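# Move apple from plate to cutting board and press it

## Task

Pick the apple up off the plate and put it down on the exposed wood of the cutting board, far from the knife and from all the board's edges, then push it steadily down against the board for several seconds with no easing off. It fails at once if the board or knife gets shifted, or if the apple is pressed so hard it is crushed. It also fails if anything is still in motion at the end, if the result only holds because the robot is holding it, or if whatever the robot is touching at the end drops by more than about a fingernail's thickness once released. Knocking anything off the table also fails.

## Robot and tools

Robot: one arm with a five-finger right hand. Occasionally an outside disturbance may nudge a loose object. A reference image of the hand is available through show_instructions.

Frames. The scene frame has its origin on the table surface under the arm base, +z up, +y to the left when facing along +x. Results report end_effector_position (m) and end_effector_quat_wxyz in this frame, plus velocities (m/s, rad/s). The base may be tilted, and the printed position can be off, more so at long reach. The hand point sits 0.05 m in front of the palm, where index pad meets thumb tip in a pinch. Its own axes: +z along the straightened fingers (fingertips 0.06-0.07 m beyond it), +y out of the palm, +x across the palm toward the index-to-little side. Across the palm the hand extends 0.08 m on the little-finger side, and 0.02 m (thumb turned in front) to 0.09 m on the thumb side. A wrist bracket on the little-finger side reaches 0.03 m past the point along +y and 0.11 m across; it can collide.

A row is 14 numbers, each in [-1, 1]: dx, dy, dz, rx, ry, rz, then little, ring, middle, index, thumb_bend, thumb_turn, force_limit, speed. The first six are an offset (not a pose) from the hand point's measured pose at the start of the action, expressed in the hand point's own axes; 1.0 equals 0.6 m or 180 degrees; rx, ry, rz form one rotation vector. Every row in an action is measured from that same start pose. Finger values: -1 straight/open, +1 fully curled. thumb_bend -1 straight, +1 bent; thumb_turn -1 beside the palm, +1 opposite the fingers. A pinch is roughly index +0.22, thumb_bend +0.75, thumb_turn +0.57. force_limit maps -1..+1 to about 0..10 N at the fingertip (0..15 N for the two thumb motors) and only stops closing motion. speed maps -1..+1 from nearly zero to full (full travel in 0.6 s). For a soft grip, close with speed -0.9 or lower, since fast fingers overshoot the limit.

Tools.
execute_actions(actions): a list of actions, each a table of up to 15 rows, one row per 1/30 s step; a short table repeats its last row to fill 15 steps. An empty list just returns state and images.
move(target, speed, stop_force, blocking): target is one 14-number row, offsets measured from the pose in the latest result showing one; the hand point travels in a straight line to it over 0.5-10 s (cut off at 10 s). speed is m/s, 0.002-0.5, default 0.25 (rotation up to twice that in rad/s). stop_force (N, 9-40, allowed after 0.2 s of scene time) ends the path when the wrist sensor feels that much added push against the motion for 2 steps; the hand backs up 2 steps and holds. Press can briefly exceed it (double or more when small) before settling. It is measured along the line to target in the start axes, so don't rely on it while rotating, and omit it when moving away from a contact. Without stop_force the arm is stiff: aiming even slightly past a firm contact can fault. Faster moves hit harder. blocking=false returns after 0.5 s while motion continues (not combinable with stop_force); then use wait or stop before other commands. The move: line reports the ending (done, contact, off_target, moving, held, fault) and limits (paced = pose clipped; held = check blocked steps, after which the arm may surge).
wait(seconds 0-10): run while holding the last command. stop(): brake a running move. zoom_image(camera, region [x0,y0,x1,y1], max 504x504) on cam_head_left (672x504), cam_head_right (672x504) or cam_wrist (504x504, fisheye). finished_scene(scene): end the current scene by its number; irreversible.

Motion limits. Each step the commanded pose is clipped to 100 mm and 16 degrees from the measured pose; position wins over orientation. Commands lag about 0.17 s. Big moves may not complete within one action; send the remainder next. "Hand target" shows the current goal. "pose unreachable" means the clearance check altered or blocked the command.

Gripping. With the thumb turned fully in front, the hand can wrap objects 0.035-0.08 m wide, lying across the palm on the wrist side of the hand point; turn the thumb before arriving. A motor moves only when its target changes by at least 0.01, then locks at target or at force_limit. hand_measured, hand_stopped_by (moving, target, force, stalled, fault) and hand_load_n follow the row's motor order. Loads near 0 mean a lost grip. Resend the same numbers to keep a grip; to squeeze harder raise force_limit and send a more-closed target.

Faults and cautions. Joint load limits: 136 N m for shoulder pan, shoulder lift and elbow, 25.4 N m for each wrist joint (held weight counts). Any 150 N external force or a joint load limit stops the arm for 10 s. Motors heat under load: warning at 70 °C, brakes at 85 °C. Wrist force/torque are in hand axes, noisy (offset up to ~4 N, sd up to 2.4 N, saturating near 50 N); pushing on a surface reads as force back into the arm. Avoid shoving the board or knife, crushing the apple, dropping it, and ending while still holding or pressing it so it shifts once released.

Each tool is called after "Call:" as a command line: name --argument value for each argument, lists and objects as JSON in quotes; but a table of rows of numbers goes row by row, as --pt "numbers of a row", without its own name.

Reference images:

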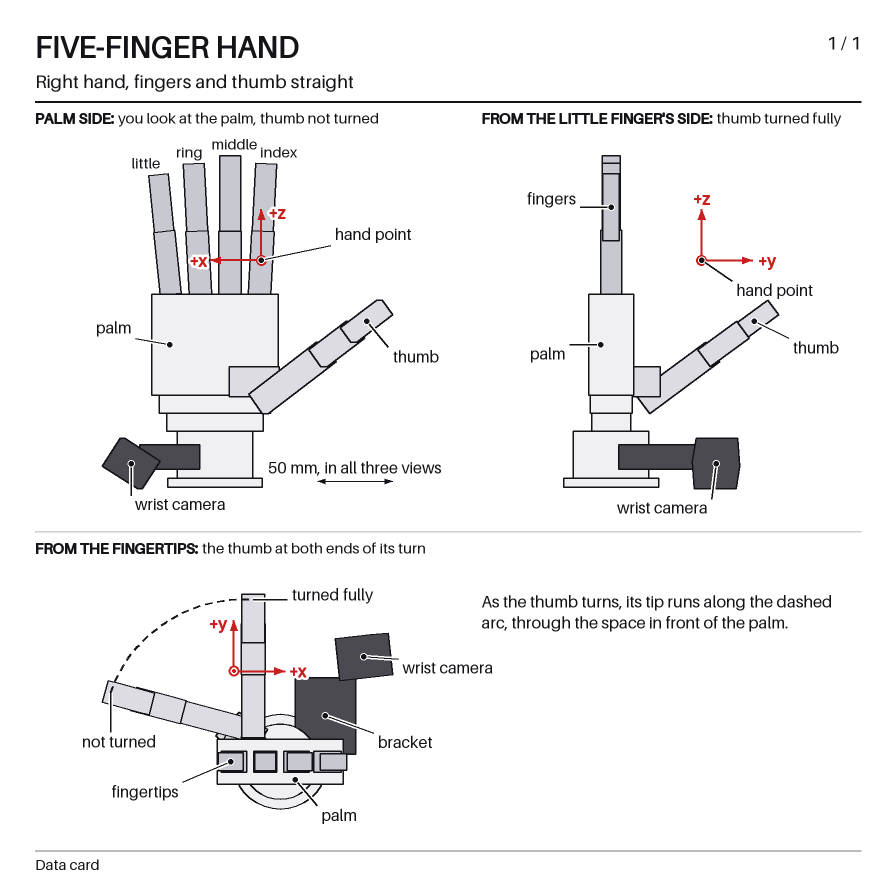

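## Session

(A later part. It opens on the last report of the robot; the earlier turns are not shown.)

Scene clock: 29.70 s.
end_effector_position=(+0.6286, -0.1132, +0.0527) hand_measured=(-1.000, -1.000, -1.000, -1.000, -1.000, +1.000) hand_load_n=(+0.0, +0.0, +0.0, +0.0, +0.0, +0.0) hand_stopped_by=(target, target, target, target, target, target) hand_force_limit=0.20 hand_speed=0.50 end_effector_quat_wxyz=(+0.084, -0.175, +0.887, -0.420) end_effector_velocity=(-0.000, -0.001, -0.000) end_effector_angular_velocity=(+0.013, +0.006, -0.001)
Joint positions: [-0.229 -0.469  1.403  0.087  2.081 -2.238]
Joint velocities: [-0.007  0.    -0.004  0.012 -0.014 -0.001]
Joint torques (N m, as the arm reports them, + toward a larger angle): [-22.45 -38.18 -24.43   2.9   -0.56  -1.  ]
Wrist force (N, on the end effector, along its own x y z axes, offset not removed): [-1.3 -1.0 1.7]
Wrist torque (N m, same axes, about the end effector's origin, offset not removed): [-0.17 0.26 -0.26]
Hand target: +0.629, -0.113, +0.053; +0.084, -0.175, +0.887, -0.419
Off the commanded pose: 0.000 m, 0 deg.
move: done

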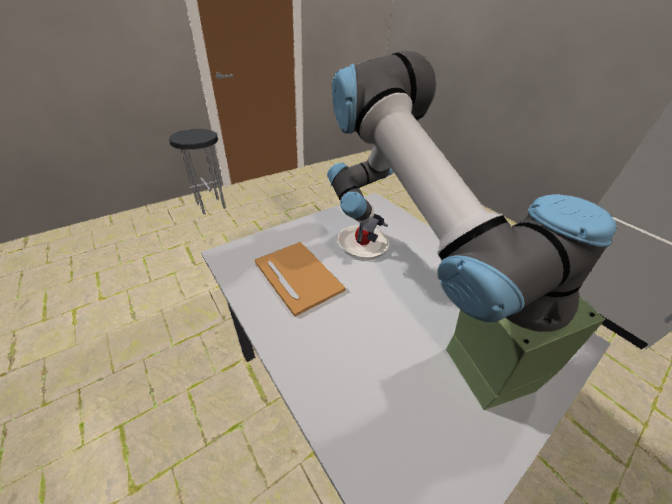

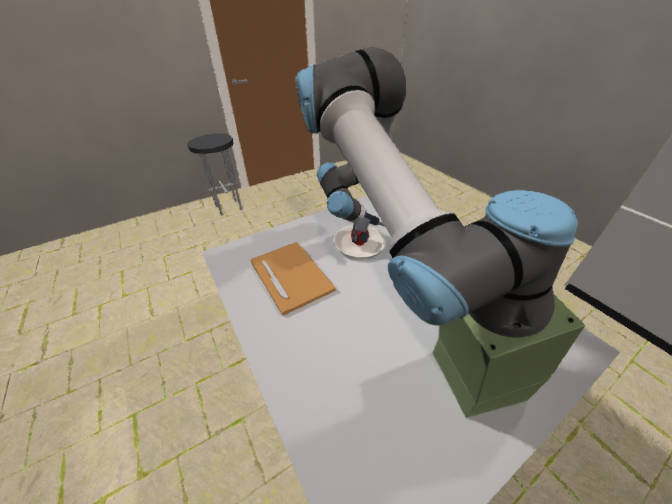

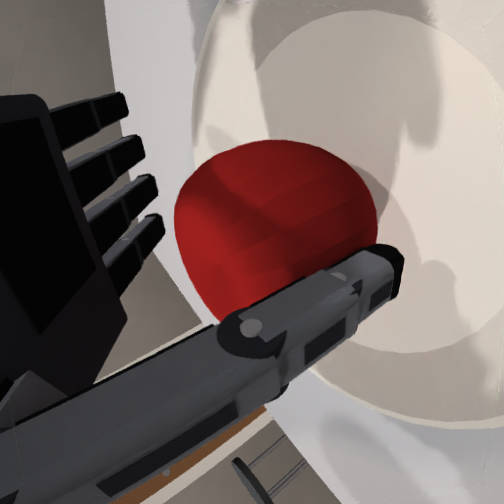

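Call:
move --target '[0, 0.0129, 0.0106, 0, 0, 0, -1, -1, -1, -1, -1, 1, 0.2, 0.5]' --speed 0.03 --stop_force 9

Call:
execute_actions --actions '[[[0,0,0,0,0,0,1,1,1,1,0.6,1,0.2,-0.6]],[[0,0,0,0,0,0,1,1,1,1,0.6,1,0.2,-0.6]],[[0,0,0,0,0,0,1,1,1,1,0.6,1,0.2,-0.6]],[[0,0,0,0,0,0,1,1,1,1,0.6,1,0.2,-0.6]]]'

Call:
zoom_image --camera "cam_head_right" --region '[320, 190, 410, 265]'

Scene clock: 30.90 s.
end_effector_position=(+0.6287, -0.1132, +0.0430) hand_measured=(-1.000, -1.000, -1.000, -1.000, -1.000, +1.000) hand_load_n=(+0.0, +0.0, +0.0, +0.0, +0.5, -0.5) hand_stopped_by=(target, target, target, target, target, target) hand_force_limit=0.20 hand_speed=0.50 end_effector_quat_wxyz=(+0.084, -0.175, +0.887, -0.419) end_effector_velocity=(+0.000, +0.000, -0.002) end_effector_angular_velocity=(-0.000, +0.001, -0.000)
Joint positions: [-0.224 -0.449  1.392  0.081  2.083 -2.234]
Joint velocities: [ 0.002  0.005 -0.004  0.     0.001  0.002]
Joint torques (N m, as the arm reports them, + toward a larger angle): [ -3.98 -36.62 -23.01  -0.69   2.43   1.46]
Wrist force (N, on the end effector, along its own x y z axes, offset not removed): [-1.9 -1.3 -3.9]
Wrist torque (N m, same axes, about the end effector's origin, offset not removed): [-0.06 0.36 -0.22]
Hand target: +0.629, -0.113, +0.043; +0.084, -0.175, +0.887, -0.420
Off the commanded pose: 0.000 m, 0 deg.
move: done

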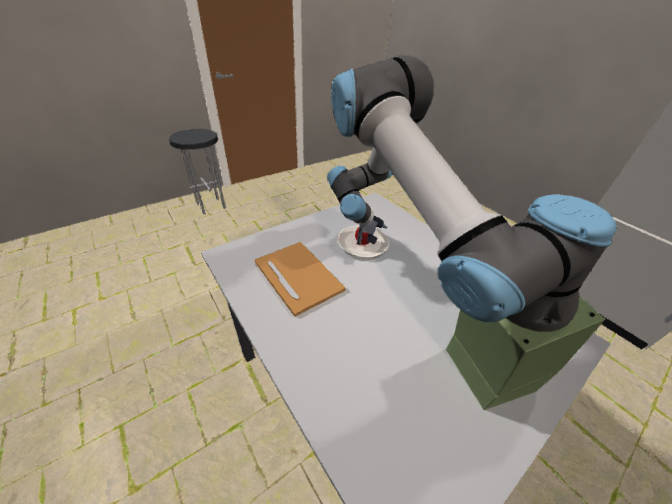

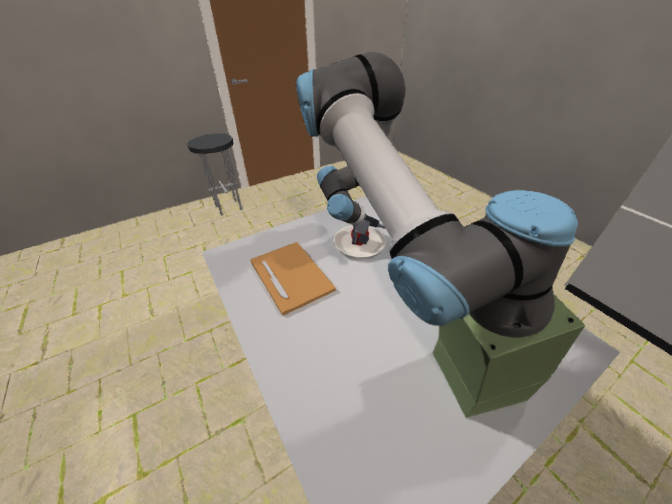

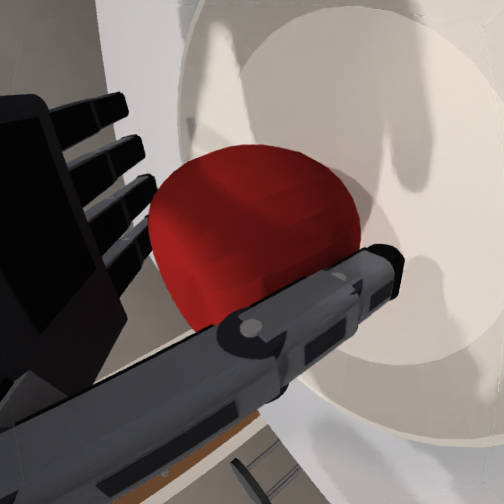

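Scene clock: 32.90 s.
end_effector_position=(+0.6287, -0.1132, +0.0430) hand_measured=(+0.264, -0.074, -0.270, -0.248, -0.558, +1.000) hand_load_n=(+0.0, +10.0, +0.5, +3.5, +16.0, +5.0) hand_stopped_by=(moving, force, force, force, force, target) hand_force_limit=0.20 hand_speed=-0.60 end_effector_quat_wxyz=(+0.084, -0.175, +0.887, -0.420) end_effector_velocity=(-0.000, +0.000, +0.001) end_effector_angular_velocity=(-0.001, +0.000, +0.000)
Joint positions: [-0.224 -0.449  1.392  0.081  2.083 -2.234]
Joint velocities: [ 0.    -0.002  0.001  0.     0.001 -0.001]
Joint torques (N m, as the arm reports them, + toward a larger angle): [-12.26 -47.62  -9.79   1.02   1.74  -0.04]
Wrist force (N, on the end effector, along its own x y z axes, offset not removed): [-1.5 -0.3 2.5]
Wrist torque (N m, same axes, about the end effector's origin, offset not removed): [-0.03 0.17 -0.20]
Hand target: +0.629, -0.113, +0.043; +0.084, -0.175, +0.887, -0.420
Off the commanded pose: 0.000 m, 0 deg.

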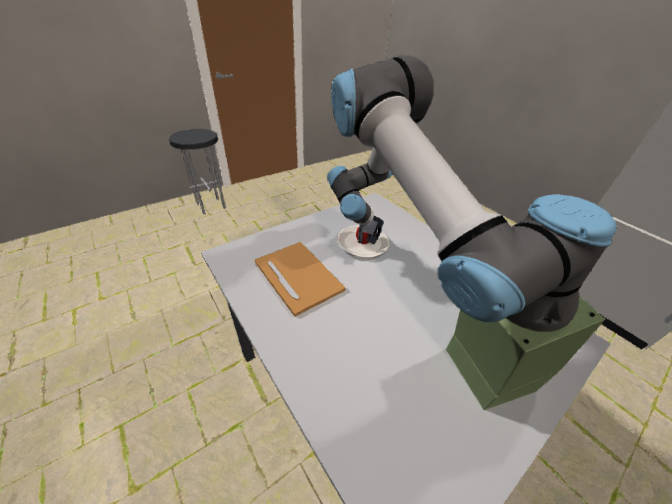

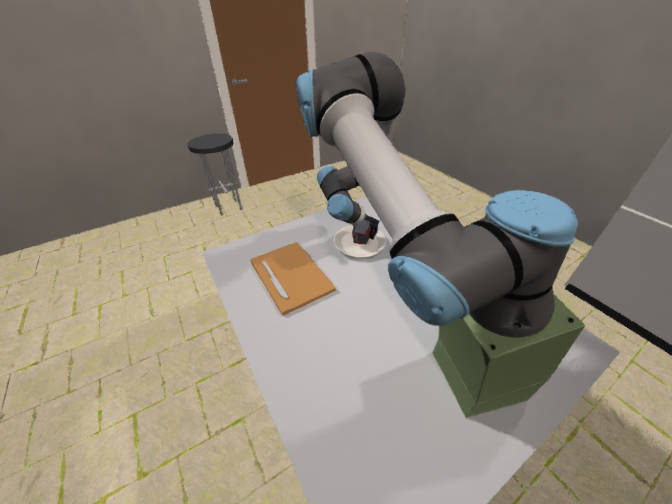

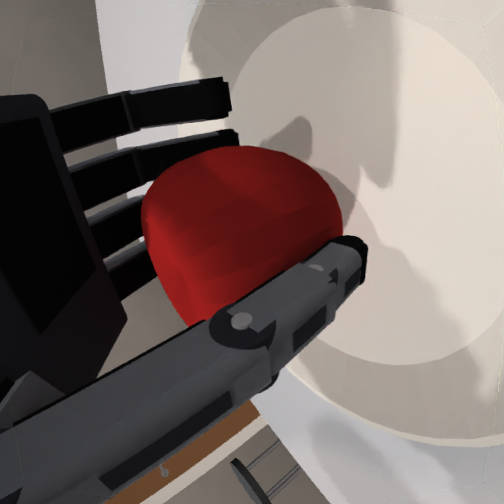

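Region (320, 190, 410, 265) of cam_head_right's 672x504 image, scaled by 5.600, with more detail than that image has.

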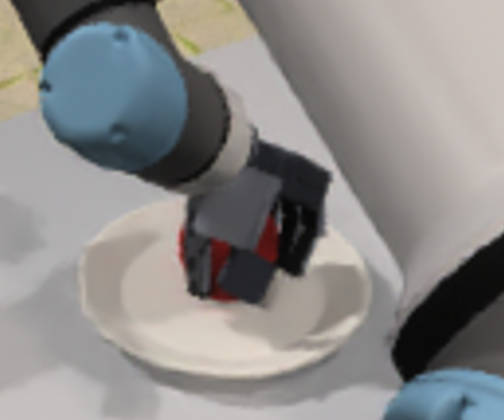

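Call:
move --target '[0, -0.1287, -0.106, 0, 0, 0, 1, 1, 1, 1, 0.6, 1, 0.2, -0.6]' --speed 0.1

Scene clock: 34.80 s.
end_effector_position=(+0.6283, -0.1130, +0.1426) hand_measured=(+1.000, -0.074, -0.270, -0.248, -0.558, +1.000) hand_load_n=(+0.0, +10.0, +0.5, +3.5, +16.0, +5.0) hand_stopped_by=(target, force, force, force, force, target) hand_force_limit=0.20 hand_speed=-0.60 end_effector_quat_wxyz=(+0.084, -0.175, +0.887, -0.420) end_effector_velocity=(+0.000, -0.000, +0.002) end_effector_angular_velocity=(+0.000, -0.000, +0.001)
Joint positions: [-0.266 -0.646  1.479  0.172  2.061 -2.274]
Joint velocities: [-0.001 -0.004  0.001  0.002 -0.001 -0.002]
Joint torques (N m, as the arm reports them, + toward a larger angle): [-19.79 -50.11  -0.97   3.03  -0.38  -1.08]
Wrist force (N, on the end effector, along its own x y z axes, offset not removed): [-0.2 2.5 3.6]
Wrist torque (N m, same axes, about the end effector's origin, offset not removed): [0.15 0.02 -0.03]
Hand target: +0.628, -0.113, +0.143; +0.084, -0.175, +0.887, -0.420
Off the commanded pose: 0.000 m, 0 deg.
move: done

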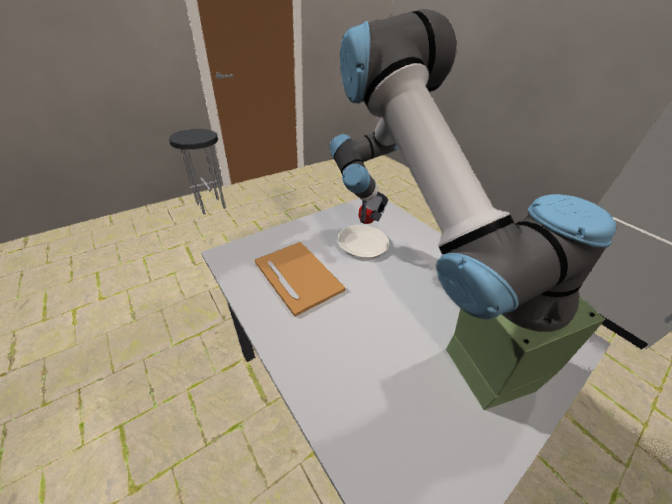

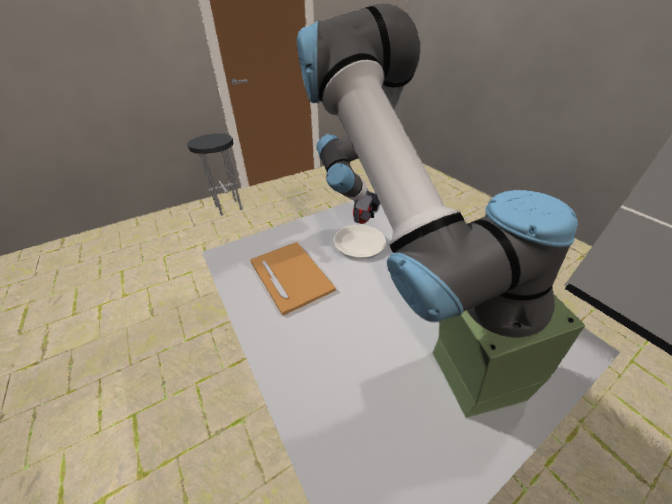

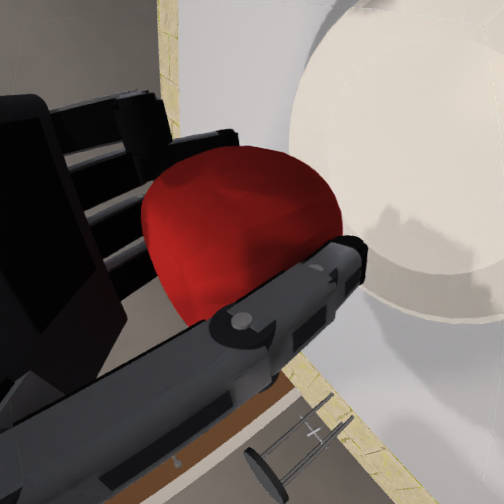

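Call:
move --target '[-0.0692, 0.2513, -0.3048, 0, 0, 0, 1, 1, 1, 1, 0.6, 1, 0.2, -0.6]' --speed 0.2

Scene clock: 38.53 s.
end_effector_position=(+0.5765, +0.1216, +0.1418) hand_measured=(+1.000, -0.074, -0.270, -0.248, -0.558, +1.000) hand_load_n=(+0.0, +10.0, +0.5, +3.5, +16.0, +5.0) hand_stopped_by=(target, force, force, force, force, target) hand_force_limit=0.20 hand_speed=-0.60 end_effector_quat_wxyz=(+0.084, -0.175, +0.887, -0.419) end_effector_velocity=(-0.001, +0.002, +0.000) end_effector_angular_velocity=(-0.003, +0.002, -0.002)
Joint positions: [ 0.178 -0.658  1.433  0.502  2.25  -1.789]
Joint velocities: [ 0.006  0.003 -0.006  0.011  0.004  0.009]
Joint torques (N m, as the arm reports them, + toward a larger angle): [  0.64 -37.39 -26.33   3.79   3.1    1.36]
Wrist force (N, on the end effector, along its own x y z axes, offset not removed): [-1.3 1.5 4.0]
Wrist torque (N m, same axes, about the end effector's origin, offset not removed): [0.03 0.22 -0.19]
Hand target: +0.576, +0.122, +0.142; +0.084, -0.175, +0.887, -0.419
Off the commanded pose: 0.000 m, 0 deg.
move: done

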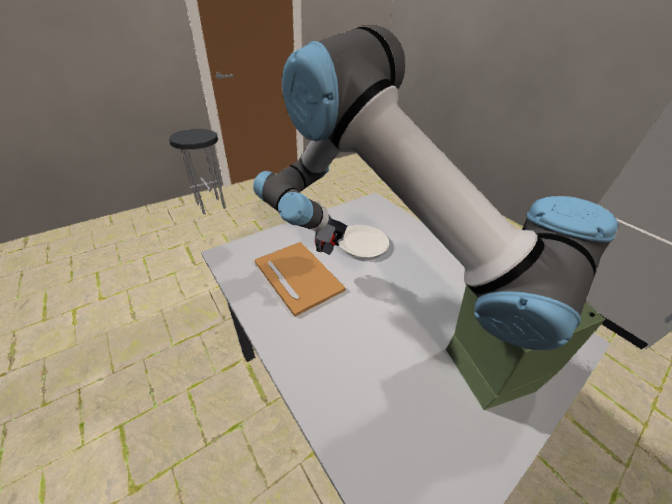

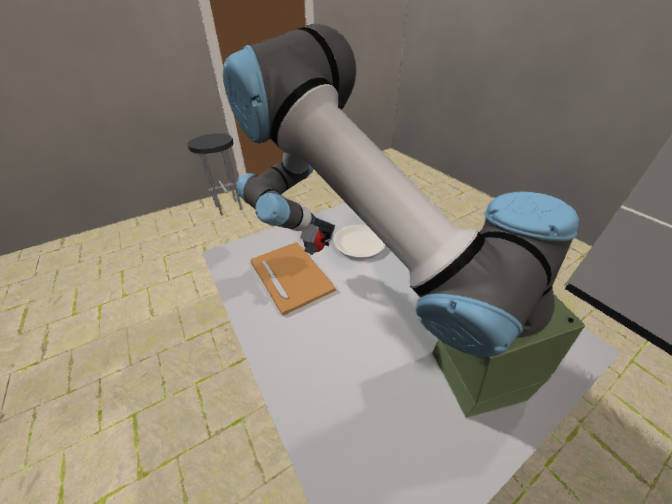

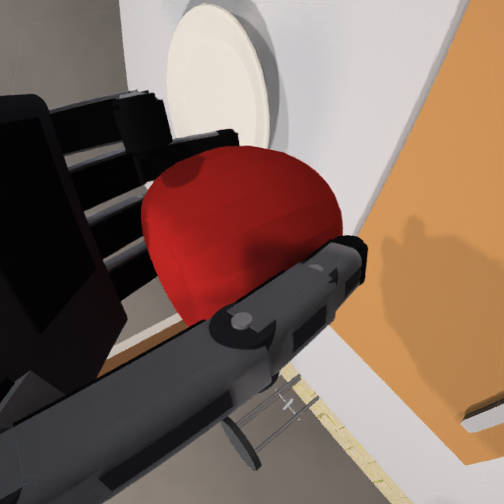

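Call:
move --target '[-0.0445, 0.1329, -0.0302, 0, 0, 0, 1, 1, 1, 1, 0.6, 1, 0.2, -0.6]' --speed 0.15

Call:
zoom_image --camera "cam_head_left" --region '[230, 190, 390, 330]'

Call:
zoom_image --camera "cam_head_right" --region '[220, 190, 380, 330]'

Scene clock: 40.80 s.
end_effector_position=(+0.5767, +0.1912, +0.0918) hand_measured=(+1.000, -0.074, -0.270, -0.248, -0.558, +1.000) hand_load_n=(+0.0, +10.0, +0.5, +3.5, +16.0, +5.0) hand_stopped_by=(target, force, force, force, force, target) hand_force_limit=0.20 hand_speed=-0.60 end_effector_quat_wxyz=(+0.084, -0.175, +0.887, -0.419) end_effector_velocity=(+0.001, +0.002, -0.001) end_effector_angular_velocity=(-0.002, -0.001, -0.002)
Joint positions: [ 0.315 -0.503  1.242  0.649  2.282 -1.615]
Joint velocities: [ 0.004  0.007 -0.013  0.011  0.003  0.008]
Joint torques (N m, as the arm reports them, + toward a larger angle): [  2.06 -41.97 -23.13   4.17   2.78   1.57]
Wrist force (N, on the end effector, along its own x y z axes, offset not removed): [-1.4 2.5 3.9]
Wrist torque (N m, same axes, about the end effector's origin, offset not removed): [0.11 0.27 -0.17]
Hand target: +0.577, +0.191, +0.092; +0.084, -0.175, +0.887, -0.419
Off the commanded pose: 0.000 m, 0 deg.
move: done

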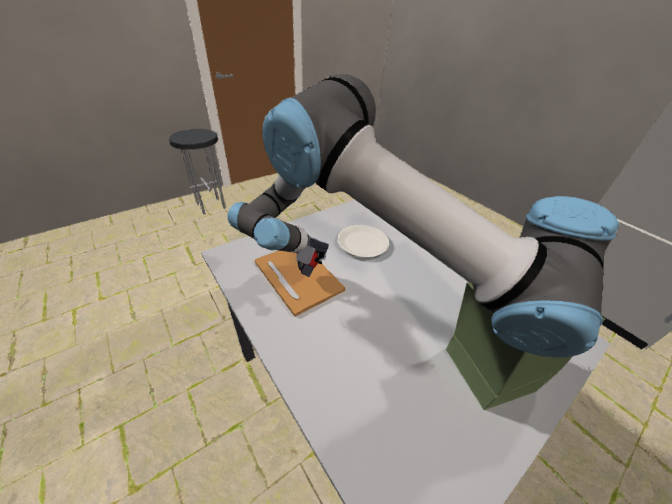

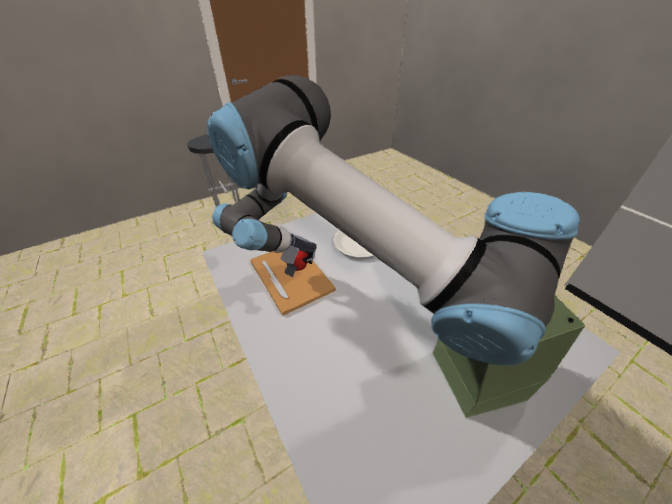

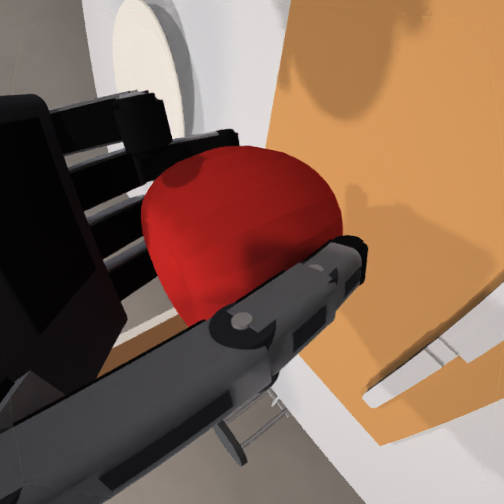

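Region (230, 190, 390, 330) of cam_head_left's 672x504 image, scaled by 3.150, with more detail than that image has; it fills the top 441 rows of this view, and the rest is white.

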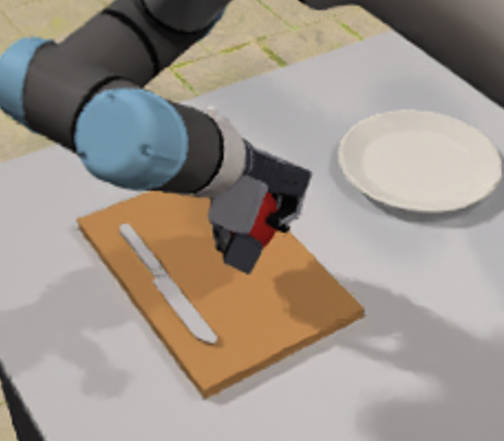

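Region (220, 190, 380, 330) of cam_head_right's 672x504 image, scaled by 3.150, with more detail than that image has; it fills the top 441 rows of this view, and the rest is white.

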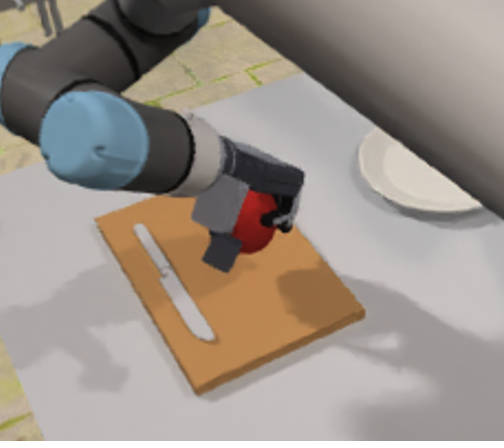

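Call:
move --target '[0, 0.0335, 0.0276, 0, 0, 0, 1, 1, 1, 1, 0.6, 1, 0.2, -0.6]' --speed 0.06 --stop_force 9

Call:
move --target '[0, 0.0386, 0.0318, 0, 0, 0, 1, 1, 1, 1, 0.6, 1, 0.2, -0.6]' --speed 0.008 --stop_force 15

Scene clock: 42.43 s.
end_effector_position=(+0.5768, +0.1911, +0.0661) hand_measured=(+1.000, -0.074, -0.270, -0.248, -0.558, +1.000) hand_load_n=(+0.0, +10.0, +0.5, +3.5, +16.0, +5.0) hand_stopped_by=(target, force, force, force, force, target) hand_force_limit=0.20 hand_speed=-0.60 end_effector_quat_wxyz=(+0.084, -0.175, +0.887, -0.419) end_effector_velocity=(+0.000, +0.000, -0.002) end_effector_angular_velocity=(+0.001, -0.001, -0.000)
Joint positions: [ 0.323 -0.45   1.21   0.635  2.283 -1.606]
Joint velocities: [ 0.001  0.005 -0.003 -0.002 -0.001  0.001]
Joint torques (N m, as the arm reports them, + toward a larger angle): [  1.3  -40.94 -25.62   0.97   2.77   1.17]
Wrist force (N, on the end effector, along its own x y z axes, offset not removed): [-1.9 0.8 3.1]
Wrist torque (N m, same axes, about the end effector's origin, offset not removed): [0.00 0.28 -0.29]
Hand target: +0.577, +0.191, +0.066; +0.084, -0.175, +0.887, -0.419
Off the commanded pose: 0.000 m, 0 deg.
move: done

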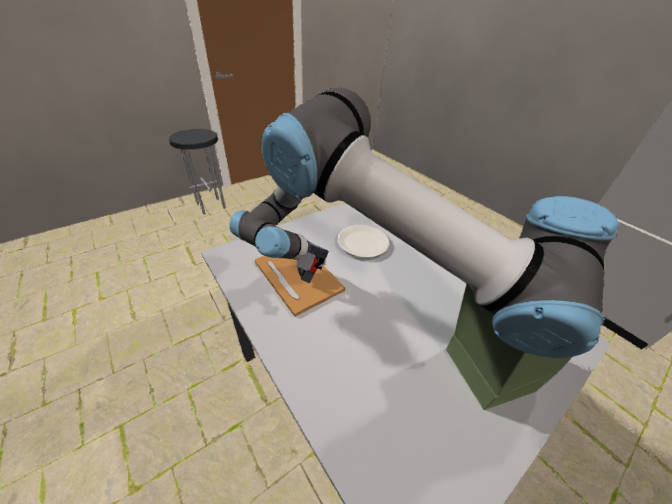

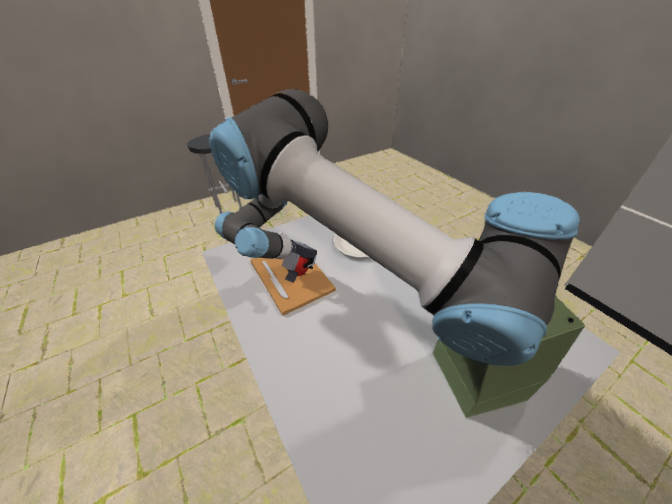

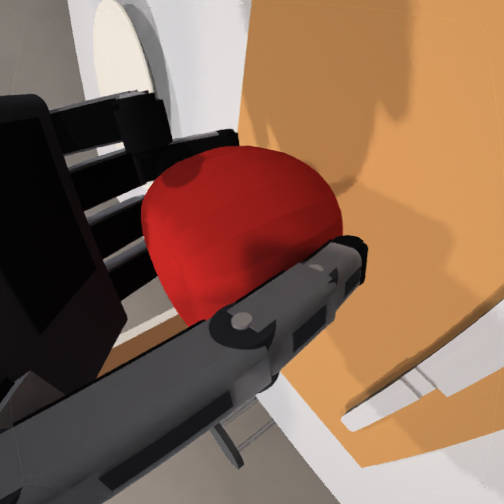

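Scene clock: 44.97 s.
end_effector_position=(+0.5770, +0.1912, +0.0490) hand_measured=(+1.000, -0.074, -0.270, -0.248, -0.558, +1.000) hand_load_n=(+0.0, +8.5, +0.0, +1.5, +15.0, +4.5) hand_stopped_by=(target, force, force, force, force, target) hand_force_limit=0.20 hand_speed=-0.60 end_effector_quat_wxyz=(+0.085, -0.175, +0.887, -0.419) end_effector_velocity=(-0.001, -0.000, +0.002) end_effector_angular_velocity=(-0.001, +0.001, +0.001)
Joint positions: [ 0.328 -0.414  1.185  0.628  2.284 -1.599]
Joint velocities: [-0.    -0.006  0.006 -0.     0.001 -0.001]
Joint torques (N m, as the arm reports them, + toward a larger angle): [-17.63 -49.69   3.13   1.74   0.12  -0.76]
Wrist force (N, on the end effector, along its own x y z axes, offset not removed): [3.3 -8.6 -10.1]
Wrist torque (N m, same axes, about the end effector's origin, offset not removed): [-0.20 0.42 -0.48]
Hand target: +0.577, +0.191, +0.049; +0.084, -0.175, +0.887, -0.419
Off the commanded pose: 0.013 m, 0 deg.
move: contact

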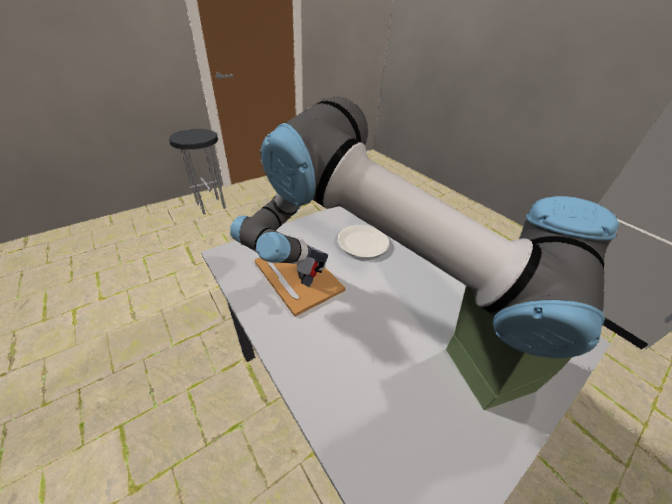

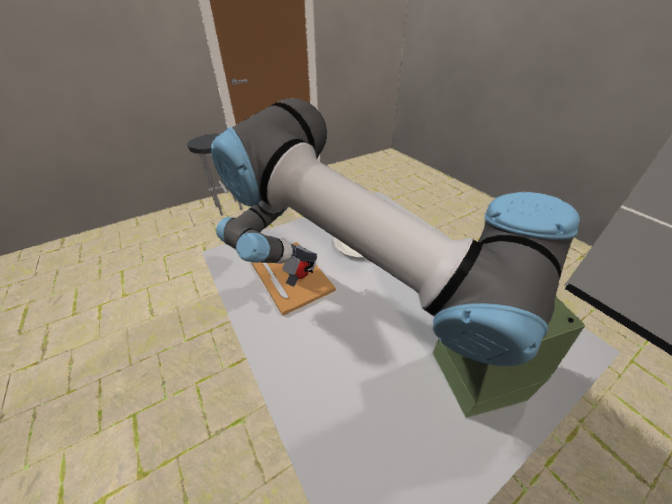

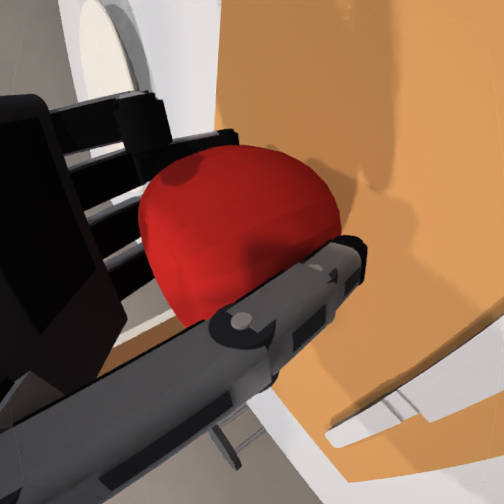

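Call:
wait --seconds 1

Scene clock: 46.10 s.
end_effector_position=(+0.5769, +0.1911, +0.0494) hand_measured=(+1.000, -0.074, -0.270, -0.248, -0.558, +1.000) hand_load_n=(+0.0, +9.5, +0.5, +2.5, +14.5, +5.5) hand_stopped_by=(target, force, force, force, force, target) hand_force_limit=0.20 hand_speed=-0.60 end_effector_quat_wxyz=(+0.084, -0.175, +0.887, -0.419) end_effector_velocity=(+0.000, -0.001, -0.001) end_effector_angular_velocity=(-0.000, -0.001, -0.001)
Joint positions: [ 0.328 -0.415  1.186  0.628  2.284 -1.599]
Joint velocities: [-0.001  0.001 -0.    -0.001  0.    -0.   ]
Joint torques (N m, as the arm reports them, + toward a larger angle): [-16.59 -53.25   2.09   3.55  -0.36  -1.09]
Wrist force (N, on the end effector, along its own x y z axes, offset not removed): [0.3 0.0 0.8]
Wrist torque (N m, same axes, about the end effector's origin, offset not removed): [0.17 0.24 -0.30]
Hand target: +0.577, +0.191, +0.049; +0.084, -0.175, +0.887, -0.419
Off the commanded pose: 0.013 m, 0 deg.
wait: 1.00 s; at rest by 0.03 s

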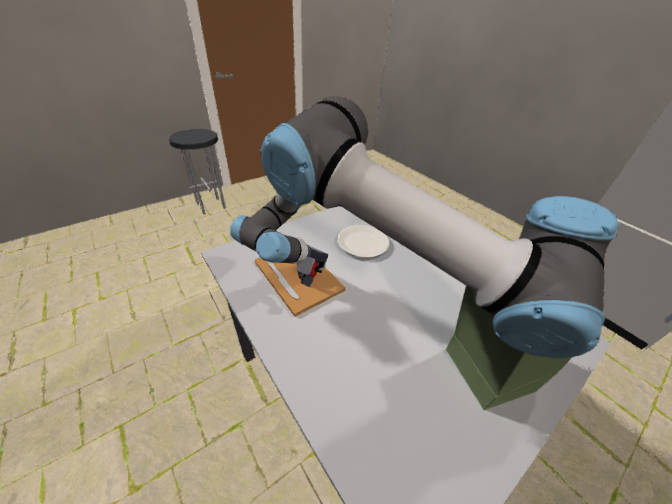

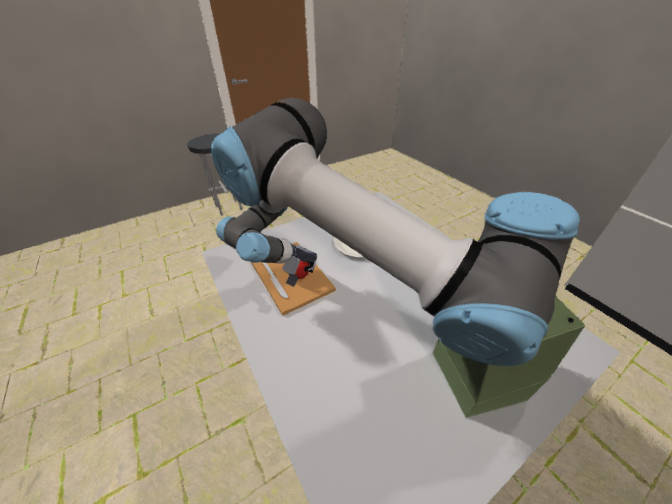

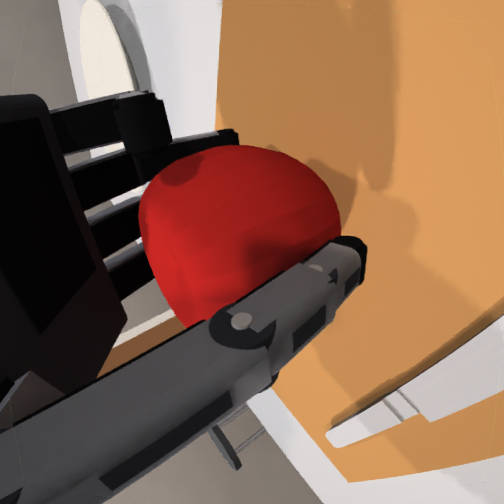

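Call:
move --target '[0, 0.00064, 0.00053, 0, 0, 0, 1, 1, 1, 1, 0.6, 1, 0.2, -0.6]' --speed 0.002

Call:
wait --seconds 1

Scene clock: 47.43 s.
end_effector_position=(+0.5769, +0.1911, +0.0490) hand_measured=(+1.000, -0.074, -0.270, -0.248, -0.558, +1.000) hand_load_n=(+0.0, +9.0, +0.5, +2.5, +14.5, +6.0) hand_stopped_by=(target, force, force, force, force, target) hand_force_limit=0.20 hand_speed=-0.60 end_effector_quat_wxyz=(+0.084, -0.175, +0.887, -0.419) end_effector_velocity=(-0.000, +0.000, -0.001) end_effector_angular_velocity=(+0.001, -0.000, -0.000)
Joint positions: [ 0.328 -0.414  1.186  0.628  2.284 -1.599]
Joint velocities: [ 0.     0.001 -0.    -0.001 -0.001  0.001]
Joint torques (N m, as the arm reports them, + toward a larger angle): [  0.98 -34.86 -23.62  -0.34   0.61   1.43]
Wrist force (N, on the end effector, along its own x y z axes, offset not removed): [-1.3 -7.0 -7.6]
Wrist torque (N m, same axes, about the end effector's origin, offset not removed): [0.10 0.57 -0.38]
Hand target: +0.577, +0.191, +0.049; +0.084, -0.175, +0.887, -0.419
Off the commanded pose: 0.000 m, 0 deg.
move: done

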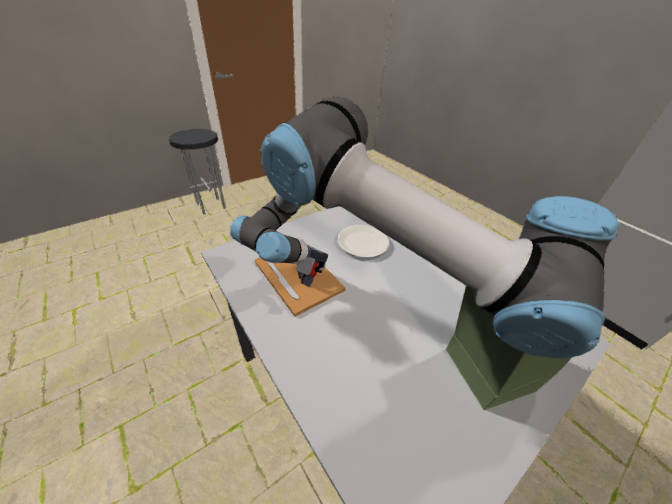

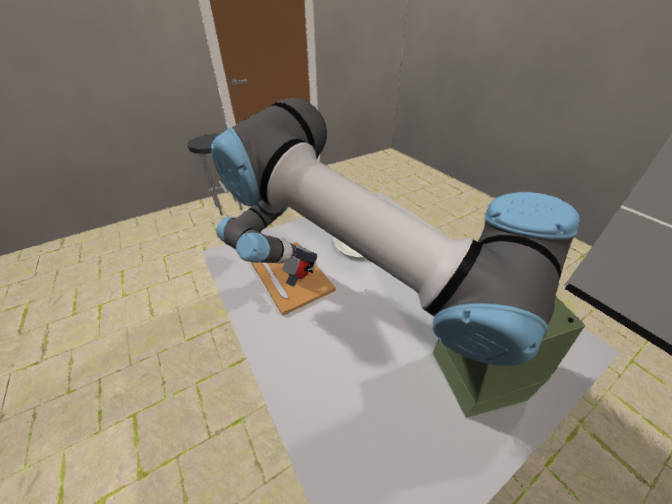

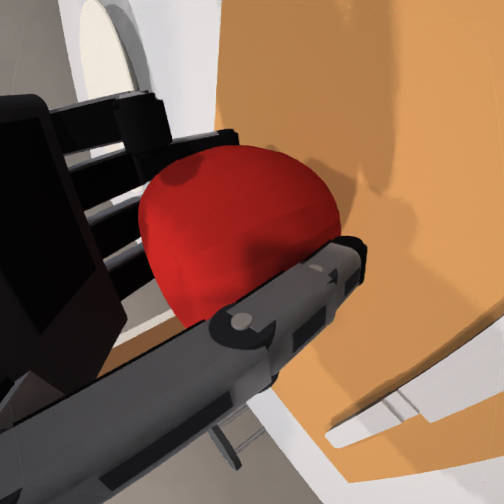

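Scene clock: 48.43 s.
end_effector_position=(+0.5769, +0.1911, +0.0489) hand_measured=(+1.000, -0.074, -0.270, -0.248, -0.558, +1.000) hand_load_n=(+0.0, +9.0, +0.5, +2.5, +14.0, +6.0) hand_stopped_by=(target, force, force, force, force, target) hand_force_limit=0.20 hand_speed=-0.60 end_effector_quat_wxyz=(+0.084, -0.175, +0.887, -0.419) end_effector_velocity=(-0.000, +0.001, -0.001) end_effector_angular_velocity=(+0.001, +0.000, +0.001)
Joint positions: [ 0.328 -0.414  1.185  0.628  2.284 -1.599]
Joint velocities: [ 0.001  0.    -0.    -0.001 -0.001  0.001]
Joint torques (N m, as the arm reports them, + toward a larger angle): [  1.98 -33.63 -21.46  -0.66   1.12   1.21]
Wrist force (N, on the end effector, along its own x y z axes, offset not removed): [-1.2 -9.4 -8.7]
Wrist torque (N m, same axes, about the end effector's origin, offset not removed): [-0.06 0.43 -0.43]
Hand target: +0.577, +0.191, +0.049; +0.084, -0.175, +0.887, -0.419
Off the commanded pose: 0.000 m, 0 deg.
wait: 1.00 s; at rest by 0.17 s

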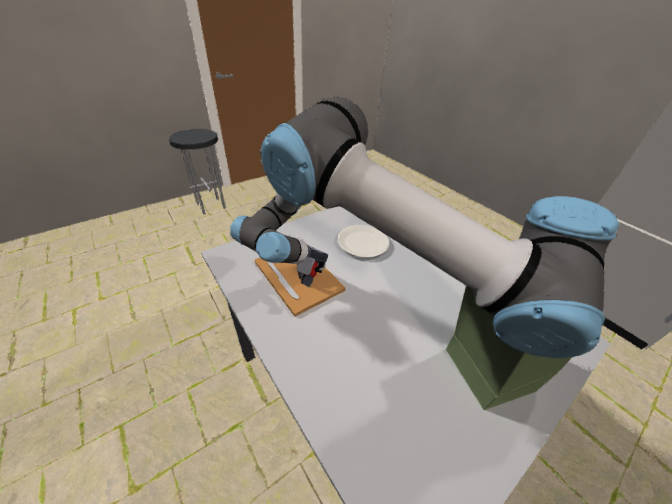

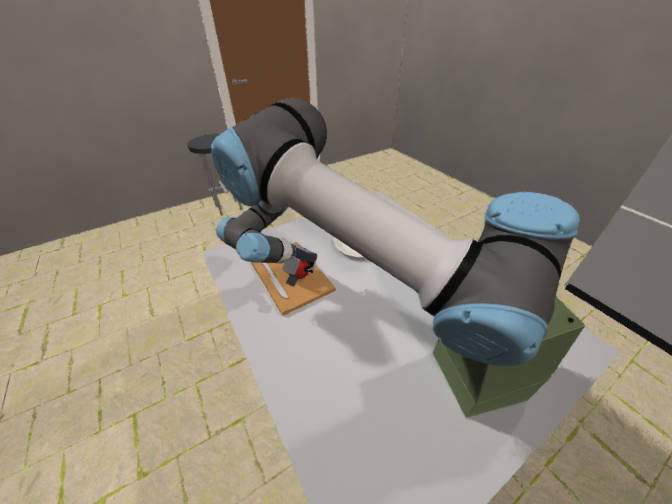

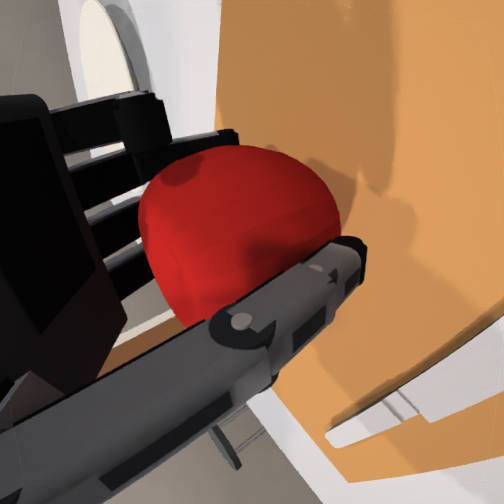

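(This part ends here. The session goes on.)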